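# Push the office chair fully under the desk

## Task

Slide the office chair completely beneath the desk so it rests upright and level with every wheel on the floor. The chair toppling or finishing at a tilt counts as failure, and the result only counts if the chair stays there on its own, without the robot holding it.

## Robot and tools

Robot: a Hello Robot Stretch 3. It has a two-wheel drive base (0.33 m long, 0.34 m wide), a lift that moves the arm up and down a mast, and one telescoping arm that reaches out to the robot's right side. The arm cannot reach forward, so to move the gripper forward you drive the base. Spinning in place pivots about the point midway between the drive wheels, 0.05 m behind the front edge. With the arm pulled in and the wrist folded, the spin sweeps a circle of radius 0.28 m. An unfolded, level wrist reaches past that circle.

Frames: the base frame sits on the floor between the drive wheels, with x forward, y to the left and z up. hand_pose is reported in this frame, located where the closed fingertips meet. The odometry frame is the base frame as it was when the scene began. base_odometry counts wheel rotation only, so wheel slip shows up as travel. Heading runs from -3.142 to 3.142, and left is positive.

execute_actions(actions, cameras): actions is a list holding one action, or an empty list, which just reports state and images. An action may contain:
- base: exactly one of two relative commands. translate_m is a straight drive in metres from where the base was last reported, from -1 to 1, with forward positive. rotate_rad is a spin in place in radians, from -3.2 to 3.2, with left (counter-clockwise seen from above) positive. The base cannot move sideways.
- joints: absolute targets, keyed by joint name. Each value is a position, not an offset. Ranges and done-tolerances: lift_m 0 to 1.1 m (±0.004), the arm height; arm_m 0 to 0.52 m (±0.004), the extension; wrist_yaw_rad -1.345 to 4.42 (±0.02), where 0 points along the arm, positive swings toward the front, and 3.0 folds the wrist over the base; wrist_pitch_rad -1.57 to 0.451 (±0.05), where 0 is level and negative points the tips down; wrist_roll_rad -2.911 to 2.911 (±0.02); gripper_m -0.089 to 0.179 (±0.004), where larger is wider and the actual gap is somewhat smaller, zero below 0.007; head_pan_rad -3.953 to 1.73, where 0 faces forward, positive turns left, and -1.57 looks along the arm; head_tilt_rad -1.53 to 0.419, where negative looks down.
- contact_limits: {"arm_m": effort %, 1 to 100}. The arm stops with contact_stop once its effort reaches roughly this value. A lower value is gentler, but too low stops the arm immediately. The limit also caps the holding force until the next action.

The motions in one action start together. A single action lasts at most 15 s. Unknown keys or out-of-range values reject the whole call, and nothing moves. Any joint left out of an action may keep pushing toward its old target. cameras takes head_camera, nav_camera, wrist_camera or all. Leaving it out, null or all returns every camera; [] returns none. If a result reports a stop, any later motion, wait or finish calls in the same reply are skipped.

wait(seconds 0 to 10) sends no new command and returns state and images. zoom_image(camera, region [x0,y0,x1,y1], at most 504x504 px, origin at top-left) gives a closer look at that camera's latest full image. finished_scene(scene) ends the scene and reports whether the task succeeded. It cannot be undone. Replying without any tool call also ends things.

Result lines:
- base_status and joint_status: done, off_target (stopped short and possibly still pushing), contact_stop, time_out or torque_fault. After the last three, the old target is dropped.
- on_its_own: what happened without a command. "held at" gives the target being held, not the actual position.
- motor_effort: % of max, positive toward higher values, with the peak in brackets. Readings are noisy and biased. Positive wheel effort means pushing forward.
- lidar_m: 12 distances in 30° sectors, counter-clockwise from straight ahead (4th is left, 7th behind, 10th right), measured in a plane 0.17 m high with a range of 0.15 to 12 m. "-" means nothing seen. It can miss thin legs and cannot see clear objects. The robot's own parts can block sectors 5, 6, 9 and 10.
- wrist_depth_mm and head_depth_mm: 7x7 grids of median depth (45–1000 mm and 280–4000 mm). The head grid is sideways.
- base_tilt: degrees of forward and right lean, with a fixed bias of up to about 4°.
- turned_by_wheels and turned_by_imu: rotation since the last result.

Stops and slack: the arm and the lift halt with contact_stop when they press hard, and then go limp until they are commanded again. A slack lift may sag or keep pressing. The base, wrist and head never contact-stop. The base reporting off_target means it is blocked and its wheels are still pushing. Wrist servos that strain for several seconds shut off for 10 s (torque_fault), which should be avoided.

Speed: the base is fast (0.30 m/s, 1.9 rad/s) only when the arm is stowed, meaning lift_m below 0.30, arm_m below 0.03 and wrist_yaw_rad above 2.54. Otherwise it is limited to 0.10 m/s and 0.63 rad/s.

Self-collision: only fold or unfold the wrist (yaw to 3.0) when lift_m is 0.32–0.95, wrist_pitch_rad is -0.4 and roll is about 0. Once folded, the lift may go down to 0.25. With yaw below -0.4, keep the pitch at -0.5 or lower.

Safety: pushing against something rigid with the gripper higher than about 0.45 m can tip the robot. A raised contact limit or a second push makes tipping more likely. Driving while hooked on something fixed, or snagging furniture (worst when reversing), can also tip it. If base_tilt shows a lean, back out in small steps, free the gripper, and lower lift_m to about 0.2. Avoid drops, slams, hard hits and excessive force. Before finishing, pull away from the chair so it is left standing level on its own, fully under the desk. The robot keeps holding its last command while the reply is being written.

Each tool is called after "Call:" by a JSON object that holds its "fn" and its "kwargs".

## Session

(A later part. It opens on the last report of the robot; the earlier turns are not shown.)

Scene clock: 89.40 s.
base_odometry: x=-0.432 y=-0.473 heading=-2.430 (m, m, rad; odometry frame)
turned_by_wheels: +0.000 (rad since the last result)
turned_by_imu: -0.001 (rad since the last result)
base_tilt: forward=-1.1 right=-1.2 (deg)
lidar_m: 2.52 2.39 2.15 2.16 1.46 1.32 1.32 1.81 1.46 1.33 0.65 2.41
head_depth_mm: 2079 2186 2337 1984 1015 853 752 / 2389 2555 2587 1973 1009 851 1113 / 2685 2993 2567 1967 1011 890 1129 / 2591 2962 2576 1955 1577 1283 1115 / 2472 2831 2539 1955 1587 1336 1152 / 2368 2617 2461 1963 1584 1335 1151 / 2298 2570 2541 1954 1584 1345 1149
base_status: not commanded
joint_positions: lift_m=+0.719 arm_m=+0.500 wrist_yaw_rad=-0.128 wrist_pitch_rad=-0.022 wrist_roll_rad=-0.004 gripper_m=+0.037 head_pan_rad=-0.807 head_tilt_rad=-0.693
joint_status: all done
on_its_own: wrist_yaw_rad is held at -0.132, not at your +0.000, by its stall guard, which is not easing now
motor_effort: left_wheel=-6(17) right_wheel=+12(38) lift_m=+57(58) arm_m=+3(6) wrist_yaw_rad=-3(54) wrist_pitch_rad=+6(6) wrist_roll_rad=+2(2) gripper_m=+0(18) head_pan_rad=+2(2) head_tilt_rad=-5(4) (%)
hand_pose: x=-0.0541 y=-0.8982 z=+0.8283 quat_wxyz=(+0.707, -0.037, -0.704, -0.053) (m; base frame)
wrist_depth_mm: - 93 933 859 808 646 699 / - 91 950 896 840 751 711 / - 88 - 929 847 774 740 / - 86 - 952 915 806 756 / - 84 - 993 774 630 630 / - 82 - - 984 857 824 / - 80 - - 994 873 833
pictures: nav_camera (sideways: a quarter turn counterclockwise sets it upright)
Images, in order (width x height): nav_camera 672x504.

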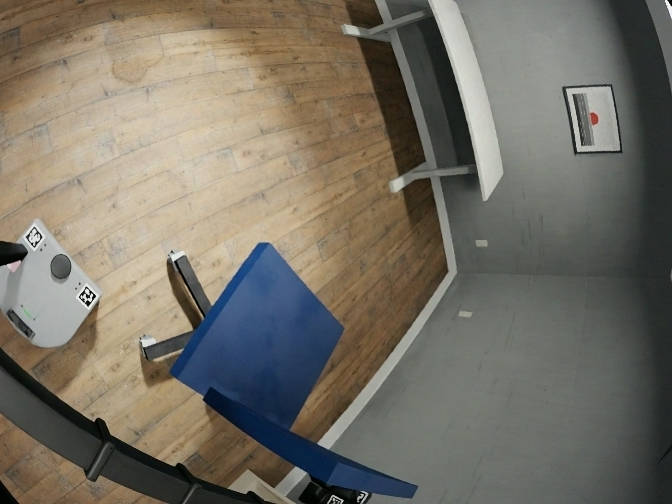

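Backrest is now behind. Push forward.

Call:
{"fn": "execute_actions", "kwargs": {"actions": [{"base":{"translate_m":0.7},"joints":{"wrist_yaw_rad":0,"head_pan_rad":-0.4}}], "cameras": ["nav_camera"]}}

Scene clock: 97.53 s.
base_odometry: x=-0.962 y=-0.930 heading=-2.430 (m, m, rad; odometry frame)
turned_by_wheels: -0.001 (rad since the last result)
turned_by_imu: -0.113 (rad since the last result)
base_tilt: forward=-1.0 right=-1.3 (deg)
lidar_m: 1.80 2.34 1.99 1.99 2.25 1.99 2.00 1.97 1.57 1.79 0.74 1.80
head_depth_mm: 1902 1720 2353 1958 1592 1309 1134 / 1859 1610 2264 1960 1590 1338 1158 / 1840 1616 2337 1945 1596 1345 1158 / 1830 1602 2302 1955 1573 1331 1155 / 1799 1611 2251 1945 1573 1338 1149 / 1792 1594 2238 1935 1577 1333 1154 / 1753 1585 2241 1938 1571 1333 1148
base_status: done
joint_positions: lift_m=+0.719 arm_m=+0.500 wrist_yaw_rad=-0.287 wrist_pitch_rad=-0.014 wrist_roll_rad=-0.003 gripper_m=+0.037 head_pan_rad=-0.406 head_tilt_rad=-0.698
joint_status: wrist_yaw_rad off_target (ended at -0.287, target +0.000); the others done
on_its_own: wrist_yaw_rad is held at -0.260, not at your +0.000, by its stall guard, which is still easing; right_wheel is at rest, and its effort (+23) is outside its rest range (-18 to +18)
motor_effort: left_wheel=-14(90) right_wheel=+23(85) lift_m=+56(57) arm_m=-1(2) wrist_yaw_rad=+19(34) wrist_pitch_rad=+4(6) wrist_roll_rad=+1(2) gripper_m=+3(6) head_pan_rad=+2(24) head_tilt_rad=-1(3) (%)
hand_pose: x=-0.0940 y=-0.8905 z=+0.8303 quat_wxyz=(+0.700, -0.096, -0.699, -0.107) (m; base frame)
wrist_depth_mm: - 64 122 972 - 998 924 / - 63 119 - - - 835 / - 62 116 - - - - / - 61 113 - - - 878 / - 61 109 - - - - / - 60 94 - - - - / - 59 120 - - - -
pictures: nav_camera (sideways: a quarter turn counterclockwise sets it upright)
Images, in order (width x height): nav_camera 672x504.

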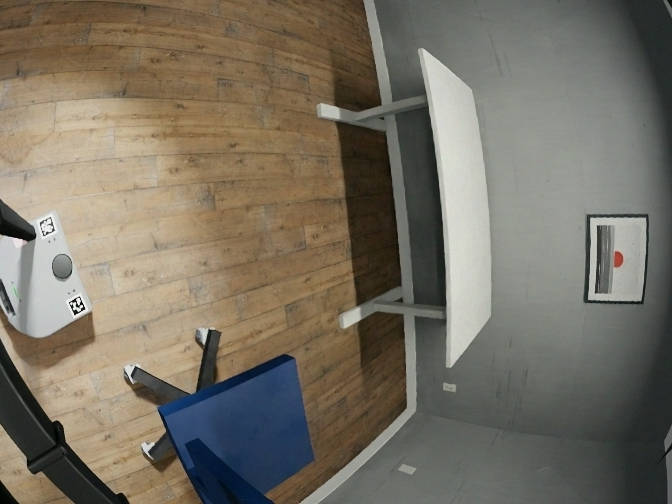

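Call:
{"fn": "execute_actions", "kwargs": {"actions": [{"base":{"rotate_rad":0.5}}], "cameras": []}}

Call:
{"fn": "execute_actions", "kwargs": {"actions": [{"base":{"translate_m":0.5},"joints":{"head_pan_rad":-0.9}}], "cameras": ["nav_camera"]}}

Scene clock: 100.10 s.
base_odometry: x=-0.962 y=-0.930 heading=-1.931 (m, m, rad; odometry frame)
turned_by_wheels: +0.500 (rad since the last result)
turned_by_imu: +0.298 (rad since the last result)
base_tilt: forward=-1.0 right=-1.3 (deg)
lidar_m: 1.84 2.07 2.00 2.06 2.04 1.97 2.05 1.55 1.77 0.87 0.87 2.17
head_depth_mm: 1769 1627 2245 1968 1587 1344 1156 / 1805 1612 2270 1957 1588 1338 1152 / 1829 1608 2320 1956 1590 1339 1155 / 1864 1613 2355 1934 1591 1330 1153 / 1887 1701 2293 1952 1581 1338 1152 / 1923 1703 2418 1936 1581 1323 1150 / 1970 2181 2406 1947 1579 1330 1154
base_status: done
joint_positions: lift_m=+0.719 arm_m=+0.500 wrist_yaw_rad=-0.306 wrist_pitch_rad=-0.016 wrist_roll_rad=-0.003 gripper_m=+0.037 head_pan_rad=-0.406 head_tilt_rad=-0.698
joint_status: not commanded
on_its_own: wrist_yaw_rad is held at -0.304, not at your +0.000, by its stall guard, which is not easing now
motor_effort: left_wheel=-4(49) right_wheel=+4(73) lift_m=+56(56) arm_m=+1(1) wrist_yaw_rad=+1(52) wrist_pitch_rad=+5(5) wrist_roll_rad=+1(2) gripper_m=+0(13) head_pan_rad=+2(2) head_tilt_rad=-1(2) (%)
hand_pose: x=-0.0985 y=-0.8887 z=+0.8299 quat_wxyz=(+0.699, -0.102, -0.698, -0.114) (m; base frame)
wrist_depth_mm: - 87 162 - - 931 883 / - 86 160 - - 945 896 / - 85 157 - - 996 922 / - 84 154 - - - 946 / - 84 144 - - - 994 / - 83 122 - - - - / - 82 165 - - - -
pictures: none
No camera images: the call's "cameras" was empty. Leave "cameras" out to get every camera's image.

Scene clock: 106.30 s.
base_odometry: x=-1.139 y=-1.397 heading=-1.932 (m, m, rad; odometry frame)
turned_by_wheels: -0.001 (rad since the last result)
turned_by_imu: -0.020 (rad since the last result)
base_tilt: forward=-1.1 right=-1.2 (deg)
lidar_m: 1.35 1.82 1.76 1.81 2.44 2.40 2.48 1.95 2.01 0.99 1.53 1.74
head_depth_mm: 1720 1897 2257 1846 1414 1344 1152 / 1675 1618 1301 1885 1586 1332 1161 / 1589 1612 1297 1975 1587 1343 1158 / 1534 1604 1231 1954 1588 1329 1157 / 1500 1587 1171 1926 1583 1329 1152 / 1449 1536 1166 1936 1583 1330 1149 / 1405 1507 1121 1903 1572 1324 1151
base_status: done
joint_positions: lift_m=+0.719 arm_m=+0.500 wrist_yaw_rad=-0.653 wrist_pitch_rad=-0.017 wrist_roll_rad=-0.003 gripper_m=+0.036 head_pan_rad=-0.893 head_tilt_rad=-0.698
joint_status: all done
on_its_own: wrist_yaw_rad is held at -0.601, not at your +0.000, by its stall guard, which is still easing; right_wheel is at rest, and its effort (+25) is outside its rest range (-18 to +18)
motor_effort: left_wheel=-17(38) right_wheel=+25(62) lift_m=+56(56) arm_m=+1(2) wrist_yaw_rad=+35(68) wrist_pitch_rad=+5(5) wrist_roll_rad=+1(2) gripper_m=+10(20) head_pan_rad=-3(26) head_tilt_rad=-2(2) (%)
hand_pose: x=-0.1768 y=-0.8479 z=+0.8297 quat_wxyz=(+0.669, -0.220, -0.670, -0.233) (m; base frame)
wrist_depth_mm: - 77 114 229 - - - / - 77 115 230 - - - / - 77 115 232 - - - / - 77 116 234 - - - / - 77 116 - - - - / - 78 109 - - - - / - 78 109 238 - - -
pictures: nav_camera (sideways: a quarter turn counterclockwise sets it upright)
Images, in order (width x height): nav_camera 672x504.

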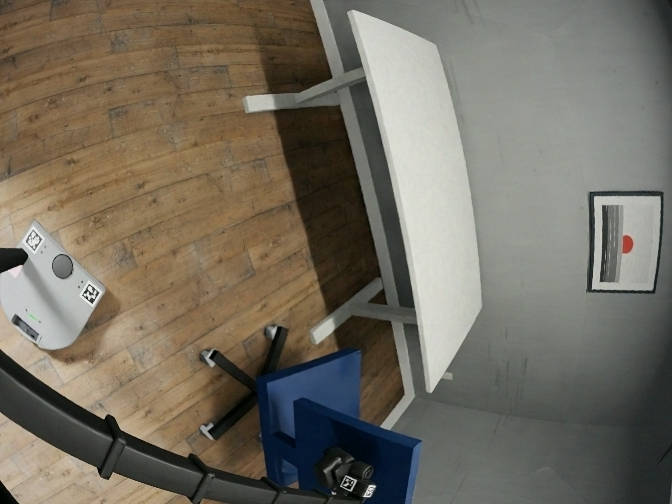

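Call:
{"fn": "execute_actions", "kwargs": {"actions": [{"joints":{"arm_m":0.0,"wrist_yaw_rad":0,"lift_m":0.2,"gripper_m":0.15}}], "cameras": []}}

Call:
{"fn": "execute_actions", "kwargs": {"actions": [{"base":{"rotate_rad":-1.57}}], "cameras": []}}

Call:
{"fn": "execute_actions", "kwargs": {"actions": [{"base":{"translate_m":0.2}}], "cameras": []}}

Call:
{"fn": "execute_actions", "kwargs": {"actions": [{"base":{"rotate_rad":1.57},"joints":{"head_pan_rad":-1.57}}], "cameras": ["wrist_camera","nav_camera"]}}

Scene clock: 112.17 s.
base_odometry: x=-1.139 y=-1.397 heading=-1.931 (m, m, rad; odometry frame)
turned_by_wheels: +0.001 (rad since the last result)
turned_by_imu: -0.102 (rad since the last result)
base_tilt: forward=-1.0 right=-1.2 (deg)
lidar_m: 1.37 1.89 1.76 1.78 2.24 2.39 2.41 1.93 2.00 1.00 1.54 1.76
head_depth_mm: 1877 2157 2351 862 1040 1319 1158 / 1778 1907 2312 1845 1486 1300 1152 / 1704 1605 1665 1901 1594 1337 1156 / 1624 1615 1287 1942 1583 1336 1160 / 1546 1599 1224 1944 1586 1333 1149 / 1494 1567 1169 1931 1584 1335 1152 / 1432 1520 1115 1918 1567 1327 1156
base_status: not commanded
joint_positions: lift_m=+0.201 arm_m=+0.000 wrist_yaw_rad=+0.000 wrist_pitch_rad=-0.017 wrist_roll_rad=+0.006 gripper_m=+0.150 head_pan_rad=-0.893 head_tilt_rad=-0.698
joint_status: all done
motor_effort: left_wheel=+1(35) right_wheel=-2(49) lift_m=+13(49) arm_m=-2(2) wrist_yaw_rad=+0(68) wrist_pitch_rad=+5(14) wrist_roll_rad=-3(3) gripper_m=+0(100) head_pan_rad=-3(3) head_tilt_rad=-2(1) (%)
hand_pose: x=-0.0215 y=-0.4011 z=+0.3109 quat_wxyz=(+0.705, +0.006, -0.709, -0.007) (m; base frame)
wrist_depth_mm: 985 - - - - - - / - 450 508 597 - - - / - - - - - - - / - - - - - - - / - - 778 886 - - 929 / 831 766 654 738 696 693 715 / 601 561 531 560 541 528 499
pictures: none
No camera images: the call's "cameras" was empty. Leave "cameras" out to get every camera's image.

Scene clock: 115.63 s.
base_odometry: x=-1.139 y=-1.397 heading=+2.783 (m, m, rad; odometry frame)
turned_by_wheels: -1.570 (rad since the last result)
turned_by_imu: -1.580 (rad since the last result)
base_tilt: forward=-1.1 right=-1.4 (deg)
lidar_m: 1.01 1.54 1.75 1.37 1.89 1.77 1.78 2.24 2.38 2.41 1.94 2.00
head_depth_mm: 2041 2238 2449 1952 1594 1339 1158 / 1992 2285 2409 1959 1593 1340 1160 / 1892 2083 2321 1967 1592 1337 1156 / 1773 1995 2266 1944 1599 1333 1152 / 1789 2019 2242 1960 1580 1333 1149 / 1711 1912 2164 1953 1582 1332 1153 / 1625 1812 2043 1936 1582 1324 1148
base_status: done
joint_positions: lift_m=+0.201 arm_m=+0.000 wrist_yaw_rad=+0.000 wrist_pitch_rad=-0.017 wrist_roll_rad=+0.006 gripper_m=+0.150 head_pan_rad=-0.893 head_tilt_rad=-0.698
joint_status: not commanded
motor_effort: left_wheel=+4(7) right_wheel=-5(8) lift_m=+13(13) arm_m=-2(2) wrist_yaw_rad=-1(1) wrist_pitch_rad=+5(5) wrist_roll_rad=-2(2) gripper_m=+0(0) head_pan_rad=-3(3) head_tilt_rad=-1(2) (%)
hand_pose: x=-0.0215 y=-0.4011 z=+0.3109 quat_wxyz=(+0.705, +0.006, -0.709, -0.007) (m; base frame)
wrist_depth_mm: - - - - - - - / - - - - - - - / - - - - - - - / - - - - - - - / - - - - - - 929 / 807 831 741 733 716 688 693 / 611 565 561 562 550 540 505
pictures: none
No camera images: the call's "cameras" was empty. Leave "cameras" out to get every camera's image.

Scene clock: 118.90 s.
base_odometry: x=-1.327 y=-1.327 heading=+2.783 (m, m, rad; odometry frame)
turned_by_wheels: +0.000 (rad since the last result)
turned_by_imu: +0.002 (rad since the last result)
base_tilt: forward=-1.0 right=-1.3 (deg)
lidar_m: 0.81 0.83 1.68 1.36 2.09 1.94 1.97 2.47 2.46 2.51 1.81 1.82
head_depth_mm: 1905 2065 2370 1949 1598 1338 1157 / 1822 1981 2242 1956 1586 1327 1160 / 1652 1814 2112 1951 1577 1350 1156 / 1674 1910 2168 1934 1589 1331 1152 / 1626 1815 2062 1948 1589 1335 1150 / 1535 1721 1964 1931 1578 1336 1153 / 1491 1655 1860 1950 1576 1336 1155
base_status: done
joint_positions: lift_m=+0.201 arm_m=+0.000 wrist_yaw_rad=+0.000 wrist_pitch_rad=-0.017 wrist_roll_rad=+0.006 gripper_m=+0.150 head_pan_rad=-0.893 head_tilt_rad=-0.698
joint_status: not commanded
motor_effort: left_wheel=+4(10) right_wheel=-5(6) lift_m=+13(13) arm_m=-2(3) wrist_yaw_rad=+1(0) wrist_pitch_rad=+5(5) wrist_roll_rad=-2(2) gripper_m=+0(0) head_pan_rad=-3(3) head_tilt_rad=-2(2) (%)
hand_pose: x=-0.0215 y=-0.4011 z=+0.3109 quat_wxyz=(+0.705, +0.006, -0.709, -0.007) (m; base frame)
wrist_depth_mm: - - - - - - - / - - - - - - - / - - - - - - - / - - - - - - - / - - - - - 976 934 / 801 838 735 718 688 673 703 / 620 560 576 566 546 523 506
pictures: none
No camera images: the call's "cameras" was empty. Leave "cameras" out to get every camera's image.

Scene clock: 122.33 s.
base_odometry: x=-1.327 y=-1.327 heading=-1.930 (m, m, rad; odometry frame)
turned_by_wheels: +1.570 (rad since the last result)
turned_by_imu: +1.581 (rad since the last result)
base_tilt: forward=-1.1 right=-1.4 (deg)
lidar_m: 1.35 2.09 1.94 1.97 2.48 2.46 2.51 1.81 1.82 0.81 0.82 1.68
head_depth_mm: 1504 1660 1859 1959 1593 1347 1164 / 1570 1741 783 1893 1585 1337 1157 / 1639 1836 701 817 1068 1288 1158 / 1723 1953 668 759 928 1315 1156 / 1817 2047 637 705 839 1255 1130 / 1911 2183 613 657 776 1246 1154 / 1958 2128 2153 629 1466 1303 1149
base_status: done
joint_positions: lift_m=+0.201 arm_m=+0.000 wrist_yaw_rad=+0.000 wrist_pitch_rad=-0.017 wrist_roll_rad=+0.006 gripper_m=+0.150 head_pan_rad=-1.563 head_tilt_rad=-0.698
joint_status: all done
motor_effort: left_wheel=-4(8) right_wheel=+5(9) lift_m=+13(14) arm_m=-2(2) wrist_yaw_rad=+0(0) wrist_pitch_rad=+5(5) wrist_roll_rad=-3(3) gripper_m=+0(0) head_pan_rad=-3(29) head_tilt_rad=-2(2) (%)
hand_pose: x=-0.0215 y=-0.4011 z=+0.3109 quat_wxyz=(+0.705, +0.006, -0.709, -0.007) (m; base frame)
wrist_depth_mm: 268 300 329 - - - - / 271 299 340 396 - - - / - - 565 - - - - / - - - - - - - / - - 673 885 972 - 927 / 818 787 577 557 671 681 704 / 539 563 541 554 501 526 497
pictures: nav_camera (sideways: a quarter turn counterclockwise sets it upright), wrist_camera
Images, in order (width x height): nav_camera 672x504, wrist_camera 644x364.

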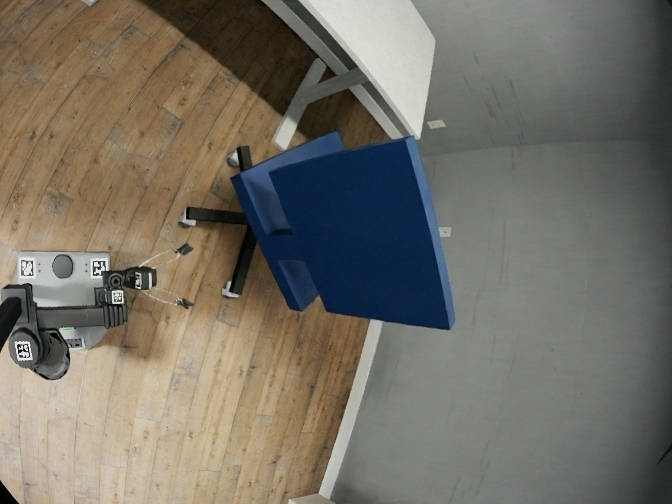

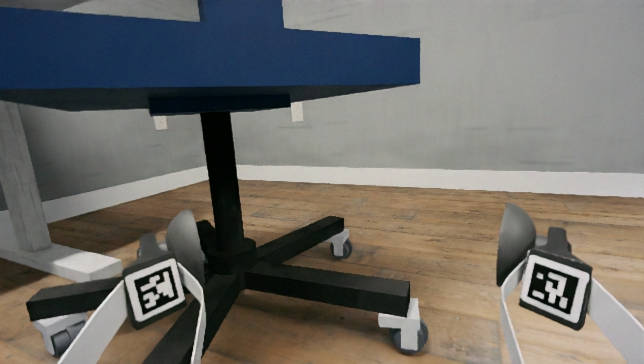

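Call:
{"fn": "execute_actions", "kwargs": {"actions": [{"base":{"translate_m":0.23}}], "cameras": []}}

Call:
{"fn": "execute_actions", "kwargs": {"actions": [{"joints":{"arm_m":0.43}}], "cameras": ["wrist_camera"]}}

Scene clock: 126.03 s.
base_odometry: x=-1.407 y=-1.543 heading=-1.931 (m, m, rad; odometry frame)
turned_by_wheels: +0.000 (rad since the last result)
turned_by_imu: +0.001 (rad since the last result)
base_tilt: forward=-1.0 right=-1.4 (deg)
lidar_m: 1.13 1.86 1.83 1.88 2.36 2.67 2.72 2.00 1.91 0.79 1.25 1.47
head_depth_mm: 1579 1749 652 752 1039 1341 1158 / 1642 1833 621 687 871 1287 1157 / 1712 1928 2064 630 779 1248 1139 / 1801 2049 2262 634 780 1172 1133 / 1910 2169 2360 1939 1096 1305 1154 / 1946 2140 2199 1930 1538 1338 1151 / 1752 1870 1112 1828 1576 1333 1152
base_status: done
joint_positions: lift_m=+0.201 arm_m=+0.000 wrist_yaw_rad=+0.000 wrist_pitch_rad=-0.017 wrist_roll_rad=+0.006 gripper_m=+0.150 head_pan_rad=-1.563 head_tilt_rad=-0.698
joint_status: not commanded
motor_effort: left_wheel=-5(6) right_wheel=+5(9) lift_m=+13(13) arm_m=-2(2) wrist_yaw_rad=+0(0) wrist_pitch_rad=+5(5) wrist_roll_rad=-3(2) gripper_m=+0(0) head_pan_rad=-3(3) head_tilt_rad=-3(1) (%)
hand_pose: x=-0.0215 y=-0.4011 z=+0.3109 quat_wxyz=(+0.705, +0.006, -0.709, -0.007) (m; base frame)
wrist_depth_mm: 855 - 233 245 288 344 - / - - 355 309 363 439 - / - - - - - - - / - - - - - - - / - 973 - 783 847 971 948 / 820 857 562 569 577 526 700 / 607 561 544 545 540 514 485
pictures: none
No camera images: the call's "cameras" was empty. Leave "cameras" out to get every camera's image.

Scene clock: 130.40 s.
base_odometry: x=-1.407 y=-1.543 heading=-1.931 (m, m, rad; odometry frame)
turned_by_wheels: +0.000 (rad since the last result)
turned_by_imu: -0.004 (rad since the last result)
base_tilt: forward=-1.1 right=-1.3 (deg)
lidar_m: 1.12 1.86 1.83 1.88 2.36 2.68 2.71 2.01 1.91 0.84 1.25 1.47
head_depth_mm: 1571 1740 705 843 1512 1341 1159 / 1644 1826 672 778 1011 1309 1161 / 1721 1933 640 724 939 1279 1152 / 1796 2031 614 677 828 1250 1153 / 1902 2156 2384 1243 1102 1334 1152 / 1962 2157 2248 1939 1533 1328 1152 / 1756 1881 1115 1888 1562 1323 1152
base_status: not commanded
joint_positions: lift_m=+0.201 arm_m=+0.429 wrist_yaw_rad=-0.001 wrist_pitch_rad=-0.018 wrist_roll_rad=+0.006 gripper_m=+0.150 head_pan_rad=-1.563 head_tilt_rad=-0.697
joint_status: all done
motor_effort: left_wheel=-5(13) right_wheel=+6(30) lift_m=+18(20) arm_m=+7(18) wrist_yaw_rad=+0(2) wrist_pitch_rad=+5(5) wrist_roll_rad=-2(2) gripper_m=+0(0) head_pan_rad=-3(3) head_tilt_rad=-2(3) (%)
hand_pose: x=-0.0216 y=-0.8298 z=+0.3106 quat_wxyz=(+0.705, +0.007, -0.709, -0.007) (m; base frame)
wrist_depth_mm: - 52 57 64 73 85 101 / 235 107 119 137 160 - 966 / - - - 157 - - 999 / - - - 163 - - - / - - - 170 992 952 920 / 813 850 745 176 684 676 709 / 605 555 459 184 496 421 495
pictures: wrist_camera
Images, in order (width x height): wrist_camera 644x364.

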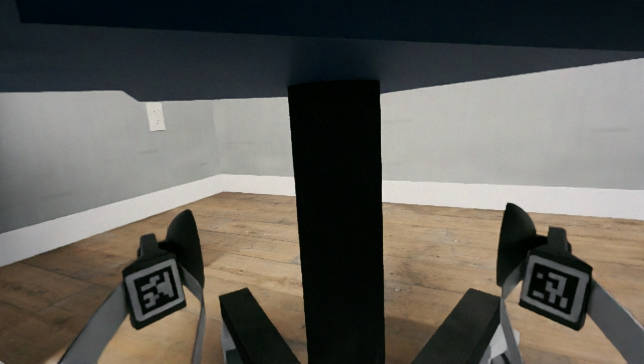

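Call:
{"fn": "execute_actions", "kwargs": {"actions": [{"joints":{"lift_m":0.15}}], "cameras": []}}

Call:
{"fn": "execute_actions", "kwargs": {"actions": [{"joints":{"arm_m":0.5}}], "cameras": ["wrist_camera"]}}

Call:
{"fn": "execute_actions", "kwargs": {"actions": [{"joints":{"gripper_m":0.01}}], "cameras": []}}

Call:
{"fn": "execute_actions", "kwargs": {"actions": [{"joints":{"arm_m":0.05}}], "cameras": ["nav_camera"]}}

Scene clock: 131.93 s.
base_odometry: x=-1.407 y=-1.543 heading=-1.930 (m, m, rad; odometry frame)
turned_by_wheels: +0.000 (rad since the last result)
turned_by_imu: +0.000 (rad since the last result)
base_tilt: forward=-1.1 right=-1.4 (deg)
lidar_m: 1.13 1.86 1.83 1.89 2.35 2.68 2.71 2.01 1.91 0.83 1.25 1.47
head_depth_mm: 1571 1748 707 841 1501 1336 1161 / 1635 1838 672 779 1012 1308 1156 / 1727 1933 638 723 936 1309 1152 / 1796 2037 616 676 827 1247 1152 / 1895 2142 2356 1241 1099 1333 1153 / 1947 2156 2235 1931 1534 1327 1146 / 1748 1896 1116 1870 1569 1328 1155
base_status: not commanded
joint_positions: lift_m=+0.151 arm_m=+0.430 wrist_yaw_rad=-0.001 wrist_pitch_rad=-0.018 wrist_roll_rad=+0.006 gripper_m=+0.150 head_pan_rad=-1.563 head_tilt_rad=-0.697
joint_status: all done
motor_effort: left_wheel=-2(6) right_wheel=+2(10) lift_m=+14(16) arm_m=+2(7) wrist_yaw_rad=+0(0) wrist_pitch_rad=+5(5) wrist_roll_rad=-2(3) gripper_m=+0(0) head_pan_rad=-3(2) head_tilt_rad=-1(1) (%)
hand_pose: x=-0.0216 y=-0.8304 z=+0.2607 quat_wxyz=(+0.705, +0.007, -0.709, -0.007) (m; base frame)
wrist_depth_mm: 278 286 231 147 308 - 955 / - - - 152 - - - / - - - 157 - - 989 / - - - 161 - - - / 922 - 945 169 846 856 788 / 692 705 462 176 594 418 594 / 523 488 454 184 312 418 432
pictures: none
No camera images: the call's "cameras" was empty. Leave "cameras" out to get every camera's image.

Scene clock: 133.63 s.
base_odometry: x=-1.407 y=-1.543 heading=-1.930 (m, m, rad; odometry frame)
turned_by_wheels: +0.000 (rad since the last result)
turned_by_imu: +0.000 (rad since the last result)
base_tilt: forward=-1.0 right=-1.4 (deg)
lidar_m: 1.13 1.86 1.84 1.89 2.36 2.67 2.71 2.00 1.91 0.83 1.25 1.47
head_depth_mm: 1569 1739 704 840 1501 1344 1159 / 1645 1818 672 774 1011 1301 1156 / 1716 1916 639 726 928 1304 1149 / 1808 2021 614 678 824 1249 1155 / 1887 2149 2363 1237 1093 1327 1157 / 1943 2146 2233 1954 1536 1335 1155 / 1763 1894 1117 1898 1563 1334 1152
base_status: not commanded
joint_positions: lift_m=+0.151 arm_m=+0.500 wrist_yaw_rad=+0.000 wrist_pitch_rad=-0.018 wrist_roll_rad=+0.006 gripper_m=+0.150 head_pan_rad=-1.563 head_tilt_rad=-0.697
joint_status: all done
motor_effort: left_wheel=-2(2) right_wheel=+2(2) lift_m=+14(13) arm_m=+2(3) wrist_yaw_rad=+0(0) wrist_pitch_rad=+5(5) wrist_roll_rad=-2(2) gripper_m=+0(0) head_pan_rad=-3(3) head_tilt_rad=-2(3) (%)
hand_pose: x=-0.0216 y=-0.9004 z=+0.2607 quat_wxyz=(+0.705, +0.007, -0.709, -0.007) (m; base frame)
wrist_depth_mm: 943 - 275 80 278 - 909 / 989 - - 83 - - 939 / - - - 85 - - 956 / - - - 89 - - 990 / 963 - 884 92 725 811 796 / 686 711 597 96 530 568 605 / 520 481 341 99 419 320 431
pictures: wrist_camera
Images, in order (width x height): wrist_camera 644x364.

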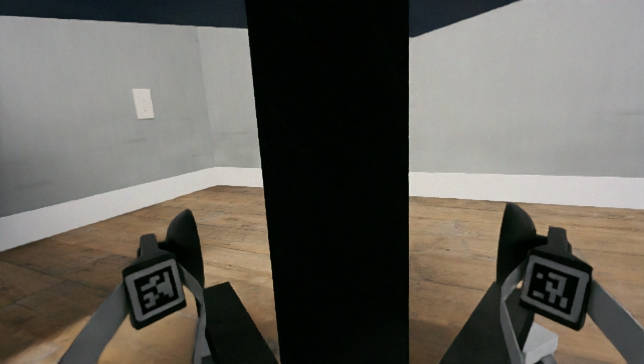

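Scene clock: 135.53 s.
base_odometry: x=-1.407 y=-1.543 heading=-1.930 (m, m, rad; odometry frame)
turned_by_wheels: +0.000 (rad since the last result)
turned_by_imu: +0.000 (rad since the last result)
base_tilt: forward=-1.0 right=-1.3 (deg)
lidar_m: 1.13 1.86 1.84 1.88 2.35 2.68 2.71 2.00 1.91 0.83 1.25 1.47
head_depth_mm: 1582 1738 705 841 1508 1334 1157 / 1638 1821 669 780 1009 1313 1161 / 1727 1939 640 723 927 1307 1155 / 1794 2037 615 676 826 1250 1157 / 1886 2143 2341 1243 1097 1336 1153 / 1945 2139 2233 1943 1546 1334 1157 / 1755 1887 1118 1884 1563 1330 1157
base_status: not commanded
joint_positions: lift_m=+0.151 arm_m=+0.500 wrist_yaw_rad=+0.006 wrist_pitch_rad=-0.018 wrist_roll_rad=+0.003 gripper_m=+0.011 head_pan_rad=-1.563 head_tilt_rad=-0.697
joint_status: all done
motor_effort: left_wheel=+1(2) right_wheel=-4(3) lift_m=+14(14) arm_m=+2(3) wrist_yaw_rad=-5(5) wrist_pitch_rad=+5(5) wrist_roll_rad=-1(2) gripper_m=-26(98) head_pan_rad=-3(3) head_tilt_rad=-2(2) (%)
hand_pose: x=-0.0199 y=-0.9004 z=+0.2607 quat_wxyz=(+0.706, +0.009, -0.708, -0.005) (m; base frame)
wrist_depth_mm: 931 - 273 80 91 994 920 / 998 - - 83 94 - 965 / - - - 86 98 - 958 / - - - 89 101 - 991 / 967 994 - 92 97 827 813 / 698 663 - 96 101 613 568 / 521 505 344 100 113 306 448
pictures: none
No camera images: the call's "cameras" was empty. Leave "cameras" out to get every camera's image.

Scene clock: 140.03 s.
base_odometry: x=-1.407 y=-1.543 heading=-1.930 (m, m, rad; odometry frame)
turned_by_wheels: +0.000 (rad since the last result)
turned_by_imu: +0.000 (rad since the last result)
base_tilt: forward=-1.0 right=-1.3 (deg)
lidar_m: 1.13 1.87 1.84 1.88 2.36 2.67 2.71 2.00 1.91 0.41 1.25 1.46
head_depth_mm: 1578 1731 1947 1983 1594 324 384 / 1644 1830 2065 1956 1593 327 393 / 1729 1907 2191 1952 1584 327 402 / 1812 2014 2264 1938 1581 329 412 / 1906 2144 2366 1969 1006 334 422 / 1953 2173 2238 1944 1539 333 432 / 1768 1881 1119 1874 1564 334 443
base_status: not commanded
joint_positions: lift_m=+0.151 arm_m=+0.051 wrist_yaw_rad=+0.097 wrist_pitch_rad=-0.019 wrist_roll_rad=+0.000 gripper_m=+0.014 head_pan_rad=-1.563 head_tilt_rad=-0.697
joint_status: all done
on_its_own: wrist_yaw_rad is held at +0.077, not at your +0.000, by its stall guard, which is not easing now; wrist_yaw_rad is at rest, and its effort (-14) is outside its rest range (-12 to +12)
motor_effort: left_wheel=+4(18) right_wheel=-11(34) lift_m=+15(14) arm_m=-7(11) wrist_yaw_rad=-14(41) wrist_pitch_rad=+5(5) wrist_roll_rad=+0(1) gripper_m=-21(26) head_pan_rad=-3(2) head_tilt_rad=-2(0) (%)
hand_pose: x=+0.0032 y=-0.4504 z=+0.2604 quat_wxyz=(+0.707, +0.041, -0.706, +0.027) (m; base frame)
wrist_depth_mm: - 283 299 106 302 - - / - - - 110 - - - / - - - 113 - - - / - - - 118 - - - / - 917 939 121 127 821 798 / 702 691 686 126 130 595 591 / 513 507 490 132 446 457 443
pictures: nav_camera (sideways: a quarter turn counterclockwise sets it upright)
Images, in order (width x height): nav_camera 672x504.

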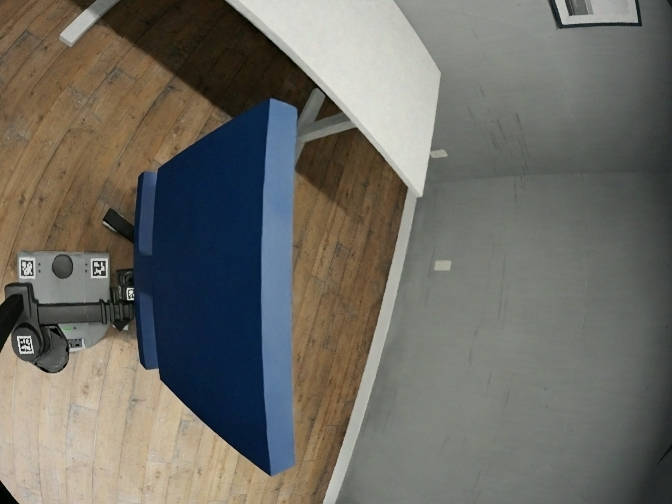

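Call:
{"fn": "execute_actions", "kwargs": {"actions": [{"base":{"rotate_rad":1.0},"joints":{"head_tilt_rad":-0.4}}], "cameras": ["nav_camera"]}}

Scene clock: 143.27 s.
base_odometry: x=-1.407 y=-1.543 heading=-0.930 (m, m, rad; odometry frame)
turned_by_wheels: +1.000 (rad since the last result)
turned_by_imu: +0.972 (rad since the last result)
base_tilt: forward=-0.9 right=-1.3 (deg)
lidar_m: 1.83 1.87 2.23 2.67 2.68 1.99 1.91 1.91 1.25 0.42 1.13 1.76
head_depth_mm: 1261 1390 1508 1429 989 1553 1364 / 1250 1364 1486 1415 980 1616 867 / 1237 1345 1453 1412 974 1608 867 / 1225 1314 1437 1412 973 1548 863 / 1217 1305 1409 1392 968 1554 865 / 1203 1282 1379 1393 965 1552 881 / 1176 1267 1376 1378 961 1501 1333
base_status: done
joint_positions: lift_m=+0.151 arm_m=+0.050 wrist_yaw_rad=+0.096 wrist_pitch_rad=-0.020 wrist_roll_rad=+0.000 gripper_m=+0.014 head_pan_rad=-1.563 head_tilt_rad=-0.408
joint_status: all done
on_its_own: wrist_yaw_rad is held at +0.077, not at your +0.000, by its stall guard, which is not easing now; wrist_yaw_rad is at rest, and its effort (-15) is outside its rest range (-12 to +12)
motor_effort: left_wheel=+0(39) right_wheel=-7(67) lift_m=+15(14) arm_m=-3(7) wrist_yaw_rad=-15(77) wrist_pitch_rad=+5(6) wrist_roll_rad=+0(0) gripper_m=-20(31) head_pan_rad=-3(3) head_tilt_rad=+7(35) (%)
hand_pose: x=+0.0032 y=-0.4500 z=+0.2603 quat_wxyz=(+0.707, +0.041, -0.706, +0.027) (m; base frame)
wrist_depth_mm: 672 287 236 112 303 - 758 / 708 - - 115 - - 821 / 759 - - 119 - - - / 784 - - 124 - - 873 / 873 923 - 127 136 831 748 / 653 668 678 133 139 592 578 / 509 509 488 138 450 454 444
pictures: nav_camera (sideways: a quarter turn counterclockwise sets it upright)
Images, in order (width x height): nav_camera 672x504.

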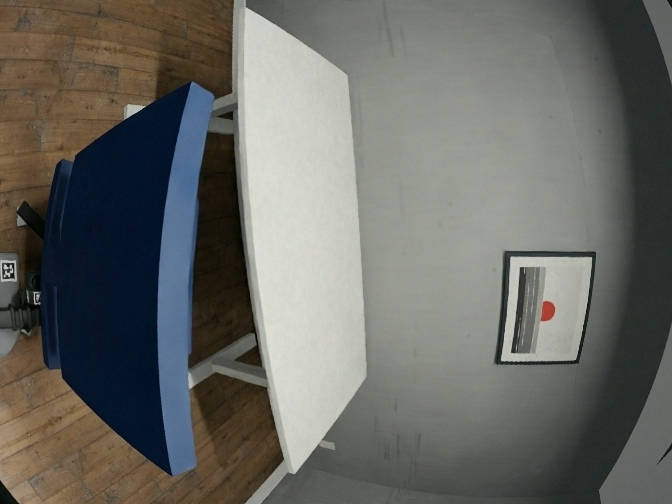

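Nearly aligned. Rotate a touch more and extend.

Call:
{"fn": "execute_actions", "kwargs": {"actions": [{"base":{"rotate_rad":0.1}}], "cameras": []}}

Call:
{"fn": "execute_actions", "kwargs": {"actions": [{"joints":{"arm_m":0.52}}], "cameras": ["nav_camera"]}}

Scene clock: 144.47 s.
base_odometry: x=-1.407 y=-1.543 heading=-0.831 (m, m, rad; odometry frame)
turned_by_wheels: +0.099 (rad since the last result)
turned_by_imu: +0.097 (rad since the last result)
base_tilt: forward=-1.0 right=-1.3 (deg)
lidar_m: 1.84 1.89 2.39 2.67 2.71 2.00 1.91 1.94 1.25 0.42 1.13 1.89
head_depth_mm: 1220 1329 1441 1432 988 1569 1328 / 1213 1329 1428 1423 985 1567 866 / 1219 1314 1424 1422 981 1560 864 / 1223 1305 1418 1398 972 1564 865 / 1213 1314 1410 1398 971 1559 865 / 1206 1302 1409 1388 962 1553 1336 / 1209 1293 1400 1382 963 1508 332
base_status: rotate_rad off_target (by the wheels' count: +0.0988 of +0.1000)
joint_positions: lift_m=+0.151 arm_m=+0.051 wrist_yaw_rad=+0.022 wrist_pitch_rad=-0.019 wrist_roll_rad=+0.000 gripper_m=+0.014 head_pan_rad=-1.563 head_tilt_rad=-0.408
joint_status: not commanded
on_its_own: wrist_yaw_rad is held at +0.077, not at your +0.000, by its stall guard, which is still easing; left_wheel is at rest, and its effort (-29) is outside its rest range (-18 to +18); right_wheel is at rest, and its effort (+19) is outside its rest range (-18 to +18)
motor_effort: left_wheel=-29(40) right_wheel=+19(38) lift_m=+15(15) arm_m=-4(5) wrist_yaw_rad=+37(36) wrist_pitch_rad=+6(6) wrist_roll_rad=+0(0) gripper_m=-23(22) head_pan_rad=-2(3) head_tilt_rad=+5(6) (%)
hand_pose: x=-0.0158 y=-0.4512 z=+0.2605 quat_wxyz=(+0.707, +0.015, -0.707, +0.001) (m; base frame)
wrist_depth_mm: 677 287 264 115 125 - 709 / 772 - - 121 131 - 798 / - - - 124 - - 810 / - - - 129 - - - / 927 884 966 131 131 828 765 / 644 676 672 137 137 632 582 / 513 496 495 147 425 476 458
pictures: none
No camera images: the call's "cameras" was empty. Leave "cameras" out to get every camera's image.

Scene clock: 150.00 s.
base_odometry: x=-1.407 y=-1.543 heading=-0.831 (m, m, rad; odometry frame)
turned_by_wheels: +0.000 (rad since the last result)
turned_by_imu: +0.000 (rad since the last result)
base_tilt: forward=-1.0 right=-1.5 (deg)
lidar_m: 1.84 1.88 2.40 2.67 2.71 2.00 1.90 1.93 1.25 0.86 1.13 1.88
head_depth_mm: 1229 1336 1446 1446 742 1527 1377 / 1212 1325 1435 1417 716 798 944 / 1225 1326 1431 1422 713 792 900 / 1221 1319 1424 1403 713 789 890 / 1216 1314 1412 1409 706 785 913 / 1214 1300 1414 1396 713 806 1251 / 1208 1296 1397 1385 968 1504 1339
base_status: not commanded
joint_positions: lift_m=+0.151 arm_m=+0.516 wrist_yaw_rad=+0.208 wrist_pitch_rad=-0.027 wrist_roll_rad=+0.000 gripper_m=+0.014 head_pan_rad=-1.563 head_tilt_rad=-0.407
joint_status: arm_m off_target (ended at +0.516, target +0.520)
joint sent to its limit — the command would take arm_m past its upper limit, so that joint was sent only as far as its limit.
on_its_own: wrist_yaw_rad is held at +0.209, not at your +0.000, by its stall guard, which is not easing now; right_wheel is at rest, and its effort (+26) is outside its rest range (-18 to +18); arm_m is at rest, and its effort (+16) is outside its rest range (-14 to +14)
motor_effort: left_wheel=-15(29) right_wheel=+26(37) lift_m=+15(15) arm_m=+16(17) wrist_yaw_rad=+1(56) wrist_pitch_rad=+8(8) wrist_roll_rad=+0(0) gripper_m=-19(24) head_pan_rad=-3(3) head_tilt_rad=+5(4) (%)
hand_pose: x=+0.0313 y=-0.9107 z=+0.2585 quat_wxyz=(+0.705, +0.083, -0.702, +0.064) (m; base frame)
wrist_depth_mm: 743 304 315 90 289 623 601 / 791 755 719 94 652 651 608 / 794 776 768 97 673 663 645 / 868 817 776 101 691 674 649 / 871 839 805 105 108 694 664 / 624 632 626 109 114 577 564 / 494 465 474 114 418 457 436
pictures: nav_camera (sideways: a quarter turn counterclockwise sets it upright)
Images, in order (width x height): nav_camera 672x504.

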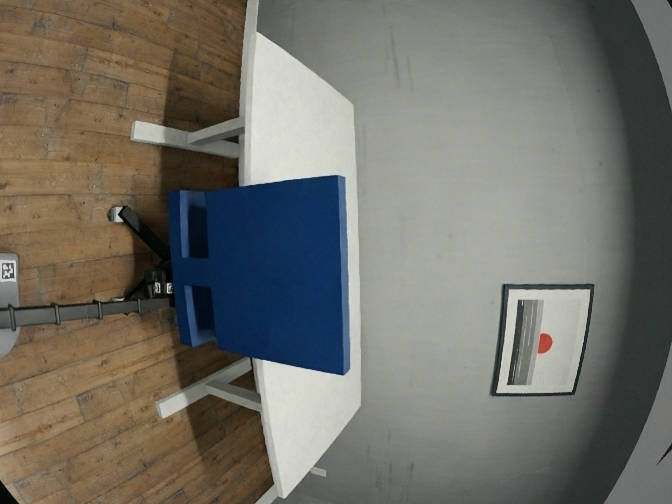

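Call:
{"fn": "execute_actions", "kwargs": {"actions": [{"joints":{"gripper_m":0.15},"base":{"translate_m":0}}], "cameras": []}}

Call:
{"fn": "execute_actions", "kwargs": {"actions": [{"joints":{"arm_m":0.1,"wrist_yaw_rad":0}}], "cameras": []}}

Call:
{"fn": "execute_actions", "kwargs": {"actions": [{"joints":{"lift_m":0.5}}], "cameras": []}}

Call:
{"fn": "execute_actions", "kwargs": {"actions": [{"joints":{"arm_m":0.52},"contact_limits":{"arm_m":25}}], "cameras": ["nav_camera"]}}

Scene clock: 152.07 s.
base_odometry: x=-1.407 y=-1.543 heading=-0.831 (m, m, rad; odometry frame)
turned_by_wheels: +0.000 (rad since the last result)
turned_by_imu: +0.000 (rad since the last result)
base_tilt: forward=-1.0 right=-1.4 (deg)
lidar_m: 1.83 1.89 2.39 2.67 2.71 2.00 1.91 1.93 1.25 0.86 1.13 1.89
head_depth_mm: 1221 1328 1448 1437 738 1532 1357 / 1216 1329 1425 1428 717 795 943 / 1227 1318 1418 1414 713 791 905 / 1225 1318 1417 1406 709 790 889 / 1220 1304 1422 1400 707 782 912 / 1206 1299 1408 1403 715 807 1248 / 1207 1297 1401 1381 961 1502 1340
base_status: done
joint_positions: lift_m=+0.151 arm_m=+0.518 wrist_yaw_rad=+0.210 wrist_pitch_rad=-0.023 wrist_roll_rad=+0.000 gripper_m=+0.150 head_pan_rad=-1.563 head_tilt_rad=-0.407
joint_status: all done
on_its_own: wrist_yaw_rad is held at +0.209, not at your +0.000, by its stall guard, which is not easing now
motor_effort: left_wheel=-3(15) right_wheel=+3(24) lift_m=+15(15) arm_m=+2(16) wrist_yaw_rad=-2(2) wrist_pitch_rad=+7(8) wrist_roll_rad=+0(0) gripper_m=+1(84) head_pan_rad=-3(3) head_tilt_rad=+5(5) (%)
hand_pose: x=+0.0319 y=-0.9125 z=+0.2594 quat_wxyz=(+0.704, +0.083, -0.702, +0.066) (m; base frame)
wrist_depth_mm: 777 300 308 89 285 621 592 / 797 754 732 92 637 635 625 / 830 769 752 95 666 664 635 / 867 823 767 99 684 698 675 / 854 833 805 102 709 705 658 / 645 658 644 106 535 588 595 / 510 473 481 111 428 460 433
pictures: none
No camera images: the call's "cameras" was empty. Leave "cameras" out to get every camera's image.

Scene clock: 156.33 s.
base_odometry: x=-1.407 y=-1.543 heading=-0.831 (m, m, rad; odometry frame)
turned_by_wheels: +0.000 (rad since the last result)
turned_by_imu: +0.000 (rad since the last result)
base_tilt: forward=-0.9 right=-1.3 (deg)
lidar_m: 1.83 1.88 2.40 2.67 2.70 2.01 1.91 1.93 1.25 0.86 1.13 1.89
head_depth_mm: 1217 1332 1443 1435 740 1532 1363 / 1215 1312 1436 1438 717 795 948 / 1218 1317 1424 1429 716 795 916 / 1229 1310 1413 1409 710 791 901 / 1216 1306 1410 1406 707 786 910 / 1202 1301 1417 1405 712 806 1249 / 1210 1293 1389 1387 963 1504 1345
base_status: not commanded
joint_positions: lift_m=+0.151 arm_m=+0.100 wrist_yaw_rad=+0.000 wrist_pitch_rad=-0.022 wrist_roll_rad=+0.000 gripper_m=+0.150 head_pan_rad=-1.563 head_tilt_rad=-0.407
joint_status: all done
motor_effort: left_wheel=-1(3) right_wheel=+1(6) lift_m=+15(15) arm_m=-2(3) wrist_yaw_rad=+0(9) wrist_pitch_rad=+6(7) wrist_roll_rad=+0(0) gripper_m=+0(2) head_pan_rad=-3(2) head_tilt_rad=+4(5) (%)
hand_pose: x=-0.0214 y=-0.5009 z=+0.2597 quat_wxyz=(+0.707, +0.008, -0.707, -0.008) (m; base frame)
wrist_depth_mm: 285 293 306 323 348 408 720 / 699 - 709 499 - - 722 / 693 - - - - - 780 / 728 - - - - - 787 / 774 962 746 548 643 704 747 / 655 716 449 551 429 588 590 / 517 340 461 484 431 340 435
pictures: none
No camera images: the call's "cameras" was empty. Leave "cameras" out to get every camera's image.

Scene clock: 160.33 s.
base_odometry: x=-1.407 y=-1.543 heading=-0.831 (m, m, rad; odometry frame)
turned_by_wheels: +0.000 (rad since the last result)
turned_by_imu: +0.000 (rad since the last result)
base_tilt: forward=-1.1 right=-1.5 (deg)
lidar_m: 1.83 1.89 2.39 2.67 2.71 2.00 1.91 1.93 1.25 0.86 1.13 1.89
head_depth_mm: 1221 1332 1450 1441 742 1531 1362 / 1214 1327 1440 1426 715 795 923 / 1227 1321 1428 1421 714 789 912 / 1220 1315 1421 1406 713 788 898 / 1218 1299 1418 1400 709 783 910 / 1202 1307 1402 1396 712 806 1245 / 1210 1293 1389 1377 964 1506 1350
base_status: not commanded
joint_positions: lift_m=+0.499 arm_m=+0.100 wrist_yaw_rad=+0.000 wrist_pitch_rad=-0.021 wrist_roll_rad=+0.000 gripper_m=+0.150 head_pan_rad=-1.563 head_tilt_rad=-0.407
joint_status: all done
motor_effort: left_wheel=-1(1) right_wheel=+1(1) lift_m=+60(61) arm_m=-2(2) wrist_yaw_rad=+0(0) wrist_pitch_rad=+6(7) wrist_roll_rad=+0(0) gripper_m=+0(0) head_pan_rad=-3(2) head_tilt_rad=+5(4) (%)
hand_pose: x=-0.0214 y=-0.5010 z=+0.6084 quat_wxyz=(+0.707, +0.008, -0.707, -0.008) (m; base frame)
wrist_depth_mm: 266 266 273 275 279 280 - / 311 275 277 281 283 291 355 / 613 283 288 293 296 297 745 / 700 295 297 303 306 308 787 / 762 - 587 316 541 - 783 / - 811 399 324 382 373 - / - 328 334 336 344 350 836
pictures: none
No camera images: the call's "cameras" was empty. Leave "cameras" out to get every camera's image.

Scene clock: 165.60 s.
base_odometry: x=-1.407 y=-1.543 heading=-0.831 (m, m, rad; odometry frame)
turned_by_wheels: +0.000 (rad since the last result)
turned_by_imu: +0.104 (rad since the last result)
base_tilt: forward=-9.2 right=-16.8 (deg)
lidar_m: 1.87 1.94 0.92 0.69 0.68 0.71 0.99 1.95 0.94 0.73 0.74 1.97
head_depth_mm: 1614 1642 1696 1766 1526 1185 1687 / 1617 1662 1705 1771 1466 1035 1135 / 1636 1656 1724 1770 989 - 1062 / 1642 1681 1720 1790 999 1013 1049 / 1645 1695 1751 1793 1007 1024 1075 / 1663 1706 1759 1809 1798 1131 1773 / 1668 1707 1763 1829 1855 1300 1676
base_status: not commanded
joint_positions: lift_m=+0.500 arm_m=+0.516 wrist_yaw_rad=+0.001 wrist_pitch_rad=-1.049 wrist_roll_rad=+0.000 gripper_m=+0.150 head_pan_rad=-1.564 head_tilt_rad=-0.406
joint_status: arm_m off_target (ended at +0.516, target +0.520)
joint sent to its limit — the command would take arm_m past its upper limit, so that joint was sent only as far as its limit.
on_its_own: base_tilt is 17.4 degrees off its reading at the scene's start (forward=-1.0 right=-1.4); arm_m is at rest, and its effort (+16) is outside its rest range (-14 to +14); wrist_pitch_rad is at rest, and its effort (+68) is outside its rest range (-20 to +32)
motor_effort: left_wheel=-2(10) right_wheel=+0(9) lift_m=+49(60) arm_m=+16(25) wrist_yaw_rad=+0(67) wrist_pitch_rad=+68(68) wrist_roll_rad=+0(20) gripper_m=-5(12) head_pan_rad=-3(3) head_tilt_rad=+4(4) (%)
contact_limits: arm_m 25 (drawing in: default 15, maximum 25; extending or still: default 21, maximum 34)
hand_pose: x=-0.0215 y=-0.7676 z=+0.4041 quat_wxyz=(+0.613, +0.355, -0.611, -0.354) (m; base frame)
wrist_depth_mm: - 80 79 79 79 78 78 / 93 93 92 92 92 91 91 / 111 111 110 110 109 109 108 / 138 138 137 136 136 135 135 / 184 173 183 181 179 178 179 / 957 - 334 265 299 289 635 / 886 836 757 725 677 656 628
pictures: nav_camera (sideways: a quarter turn counterclockwise sets it upright)
Images, in order (width x height): nav_camera 672x504.

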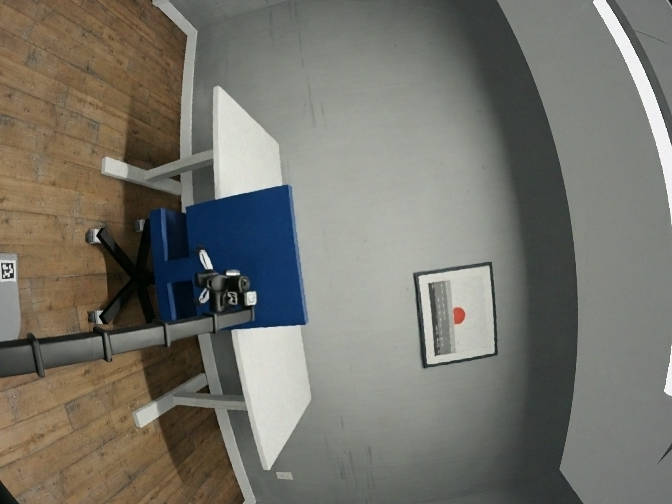

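Tipping; retract.

Call:
{"fn": "execute_actions", "kwargs": {"actions": [{"joints":{"arm_m":0.0,"wrist_pitch_rad":-0.3}}], "cameras": ["nav_camera"]}}

Scene clock: 171.07 s.
base_odometry: x=-1.407 y=-1.543 heading=-0.831 (m, m, rad; odometry frame)
turned_by_wheels: +0.000 (rad since the last result)
turned_by_imu: -0.174 (rad since the last result)
base_tilt: forward=-1.0 right=-1.4 (deg)
lidar_m: 1.85 1.89 2.28 2.67 2.69 2.00 1.89 1.90 1.24 0.86 1.14 1.79
head_depth_mm: 1250 1373 1486 1461 1000 1598 1365 / 1239 1359 1465 1447 742 845 1293 / 1215 1333 1446 1433 722 806 947 / 1230 1323 1422 1423 714 793 897 / 1215 1311 1408 1421 704 780 892 / 1196 1297 1391 1407 696 769 911 / 1197 1283 1379 1388 701 794 1282
base_status: not commanded
joint_positions: lift_m=+0.500 arm_m=+0.000 wrist_yaw_rad=+0.000 wrist_pitch_rad=-0.318 wrist_roll_rad=+0.005 gripper_m=+0.150 head_pan_rad=-1.565 head_tilt_rad=-0.402
joint_status: all done
motor_effort: left_wheel=+0(74) right_wheel=+0(60) lift_m=+44(51) arm_m=-2(16) wrist_yaw_rad=-1(23) wrist_pitch_rad=+5(68) wrist_roll_rad=-2(16) gripper_m=+0(10) head_pan_rad=-2(3) head_tilt_rad=+1(4) (%)
hand_pose: x=-0.0215 y=-0.3811 z=+0.5354 quat_wxyz=(+0.697, +0.112, -0.699, -0.113) (m; base frame)
wrist_depth_mm: 329 330 340 359 372 - - / 737 - 385 745 - - - / 841 - 460 470 486 - - / - 424 434 449 - - - / - - - 838 953 - 954 / 921 903 850 808 829 789 802 / 739 737 700 701 683 686 653
pictures: nav_camera (sideways: a quarter turn counterclockwise sets it upright)
Images, in order (width x height): nav_camera 672x504.

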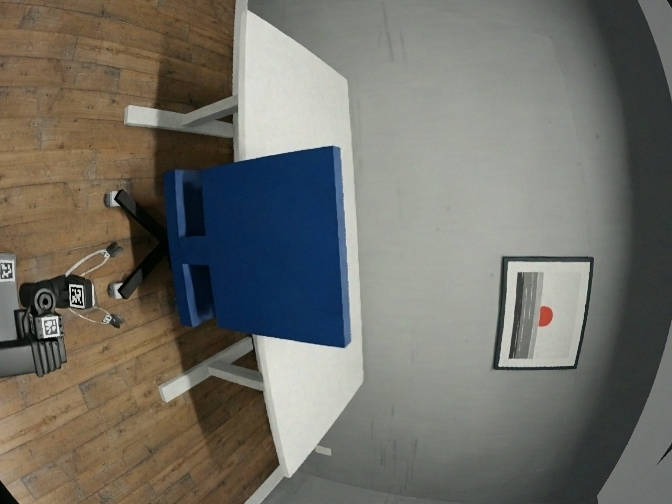

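The chair was already against the desk, so this scene is done.

Call:
{"fn": "finished_scene", "kwargs": {"scene": 1}}

The scene is finished: the task was done.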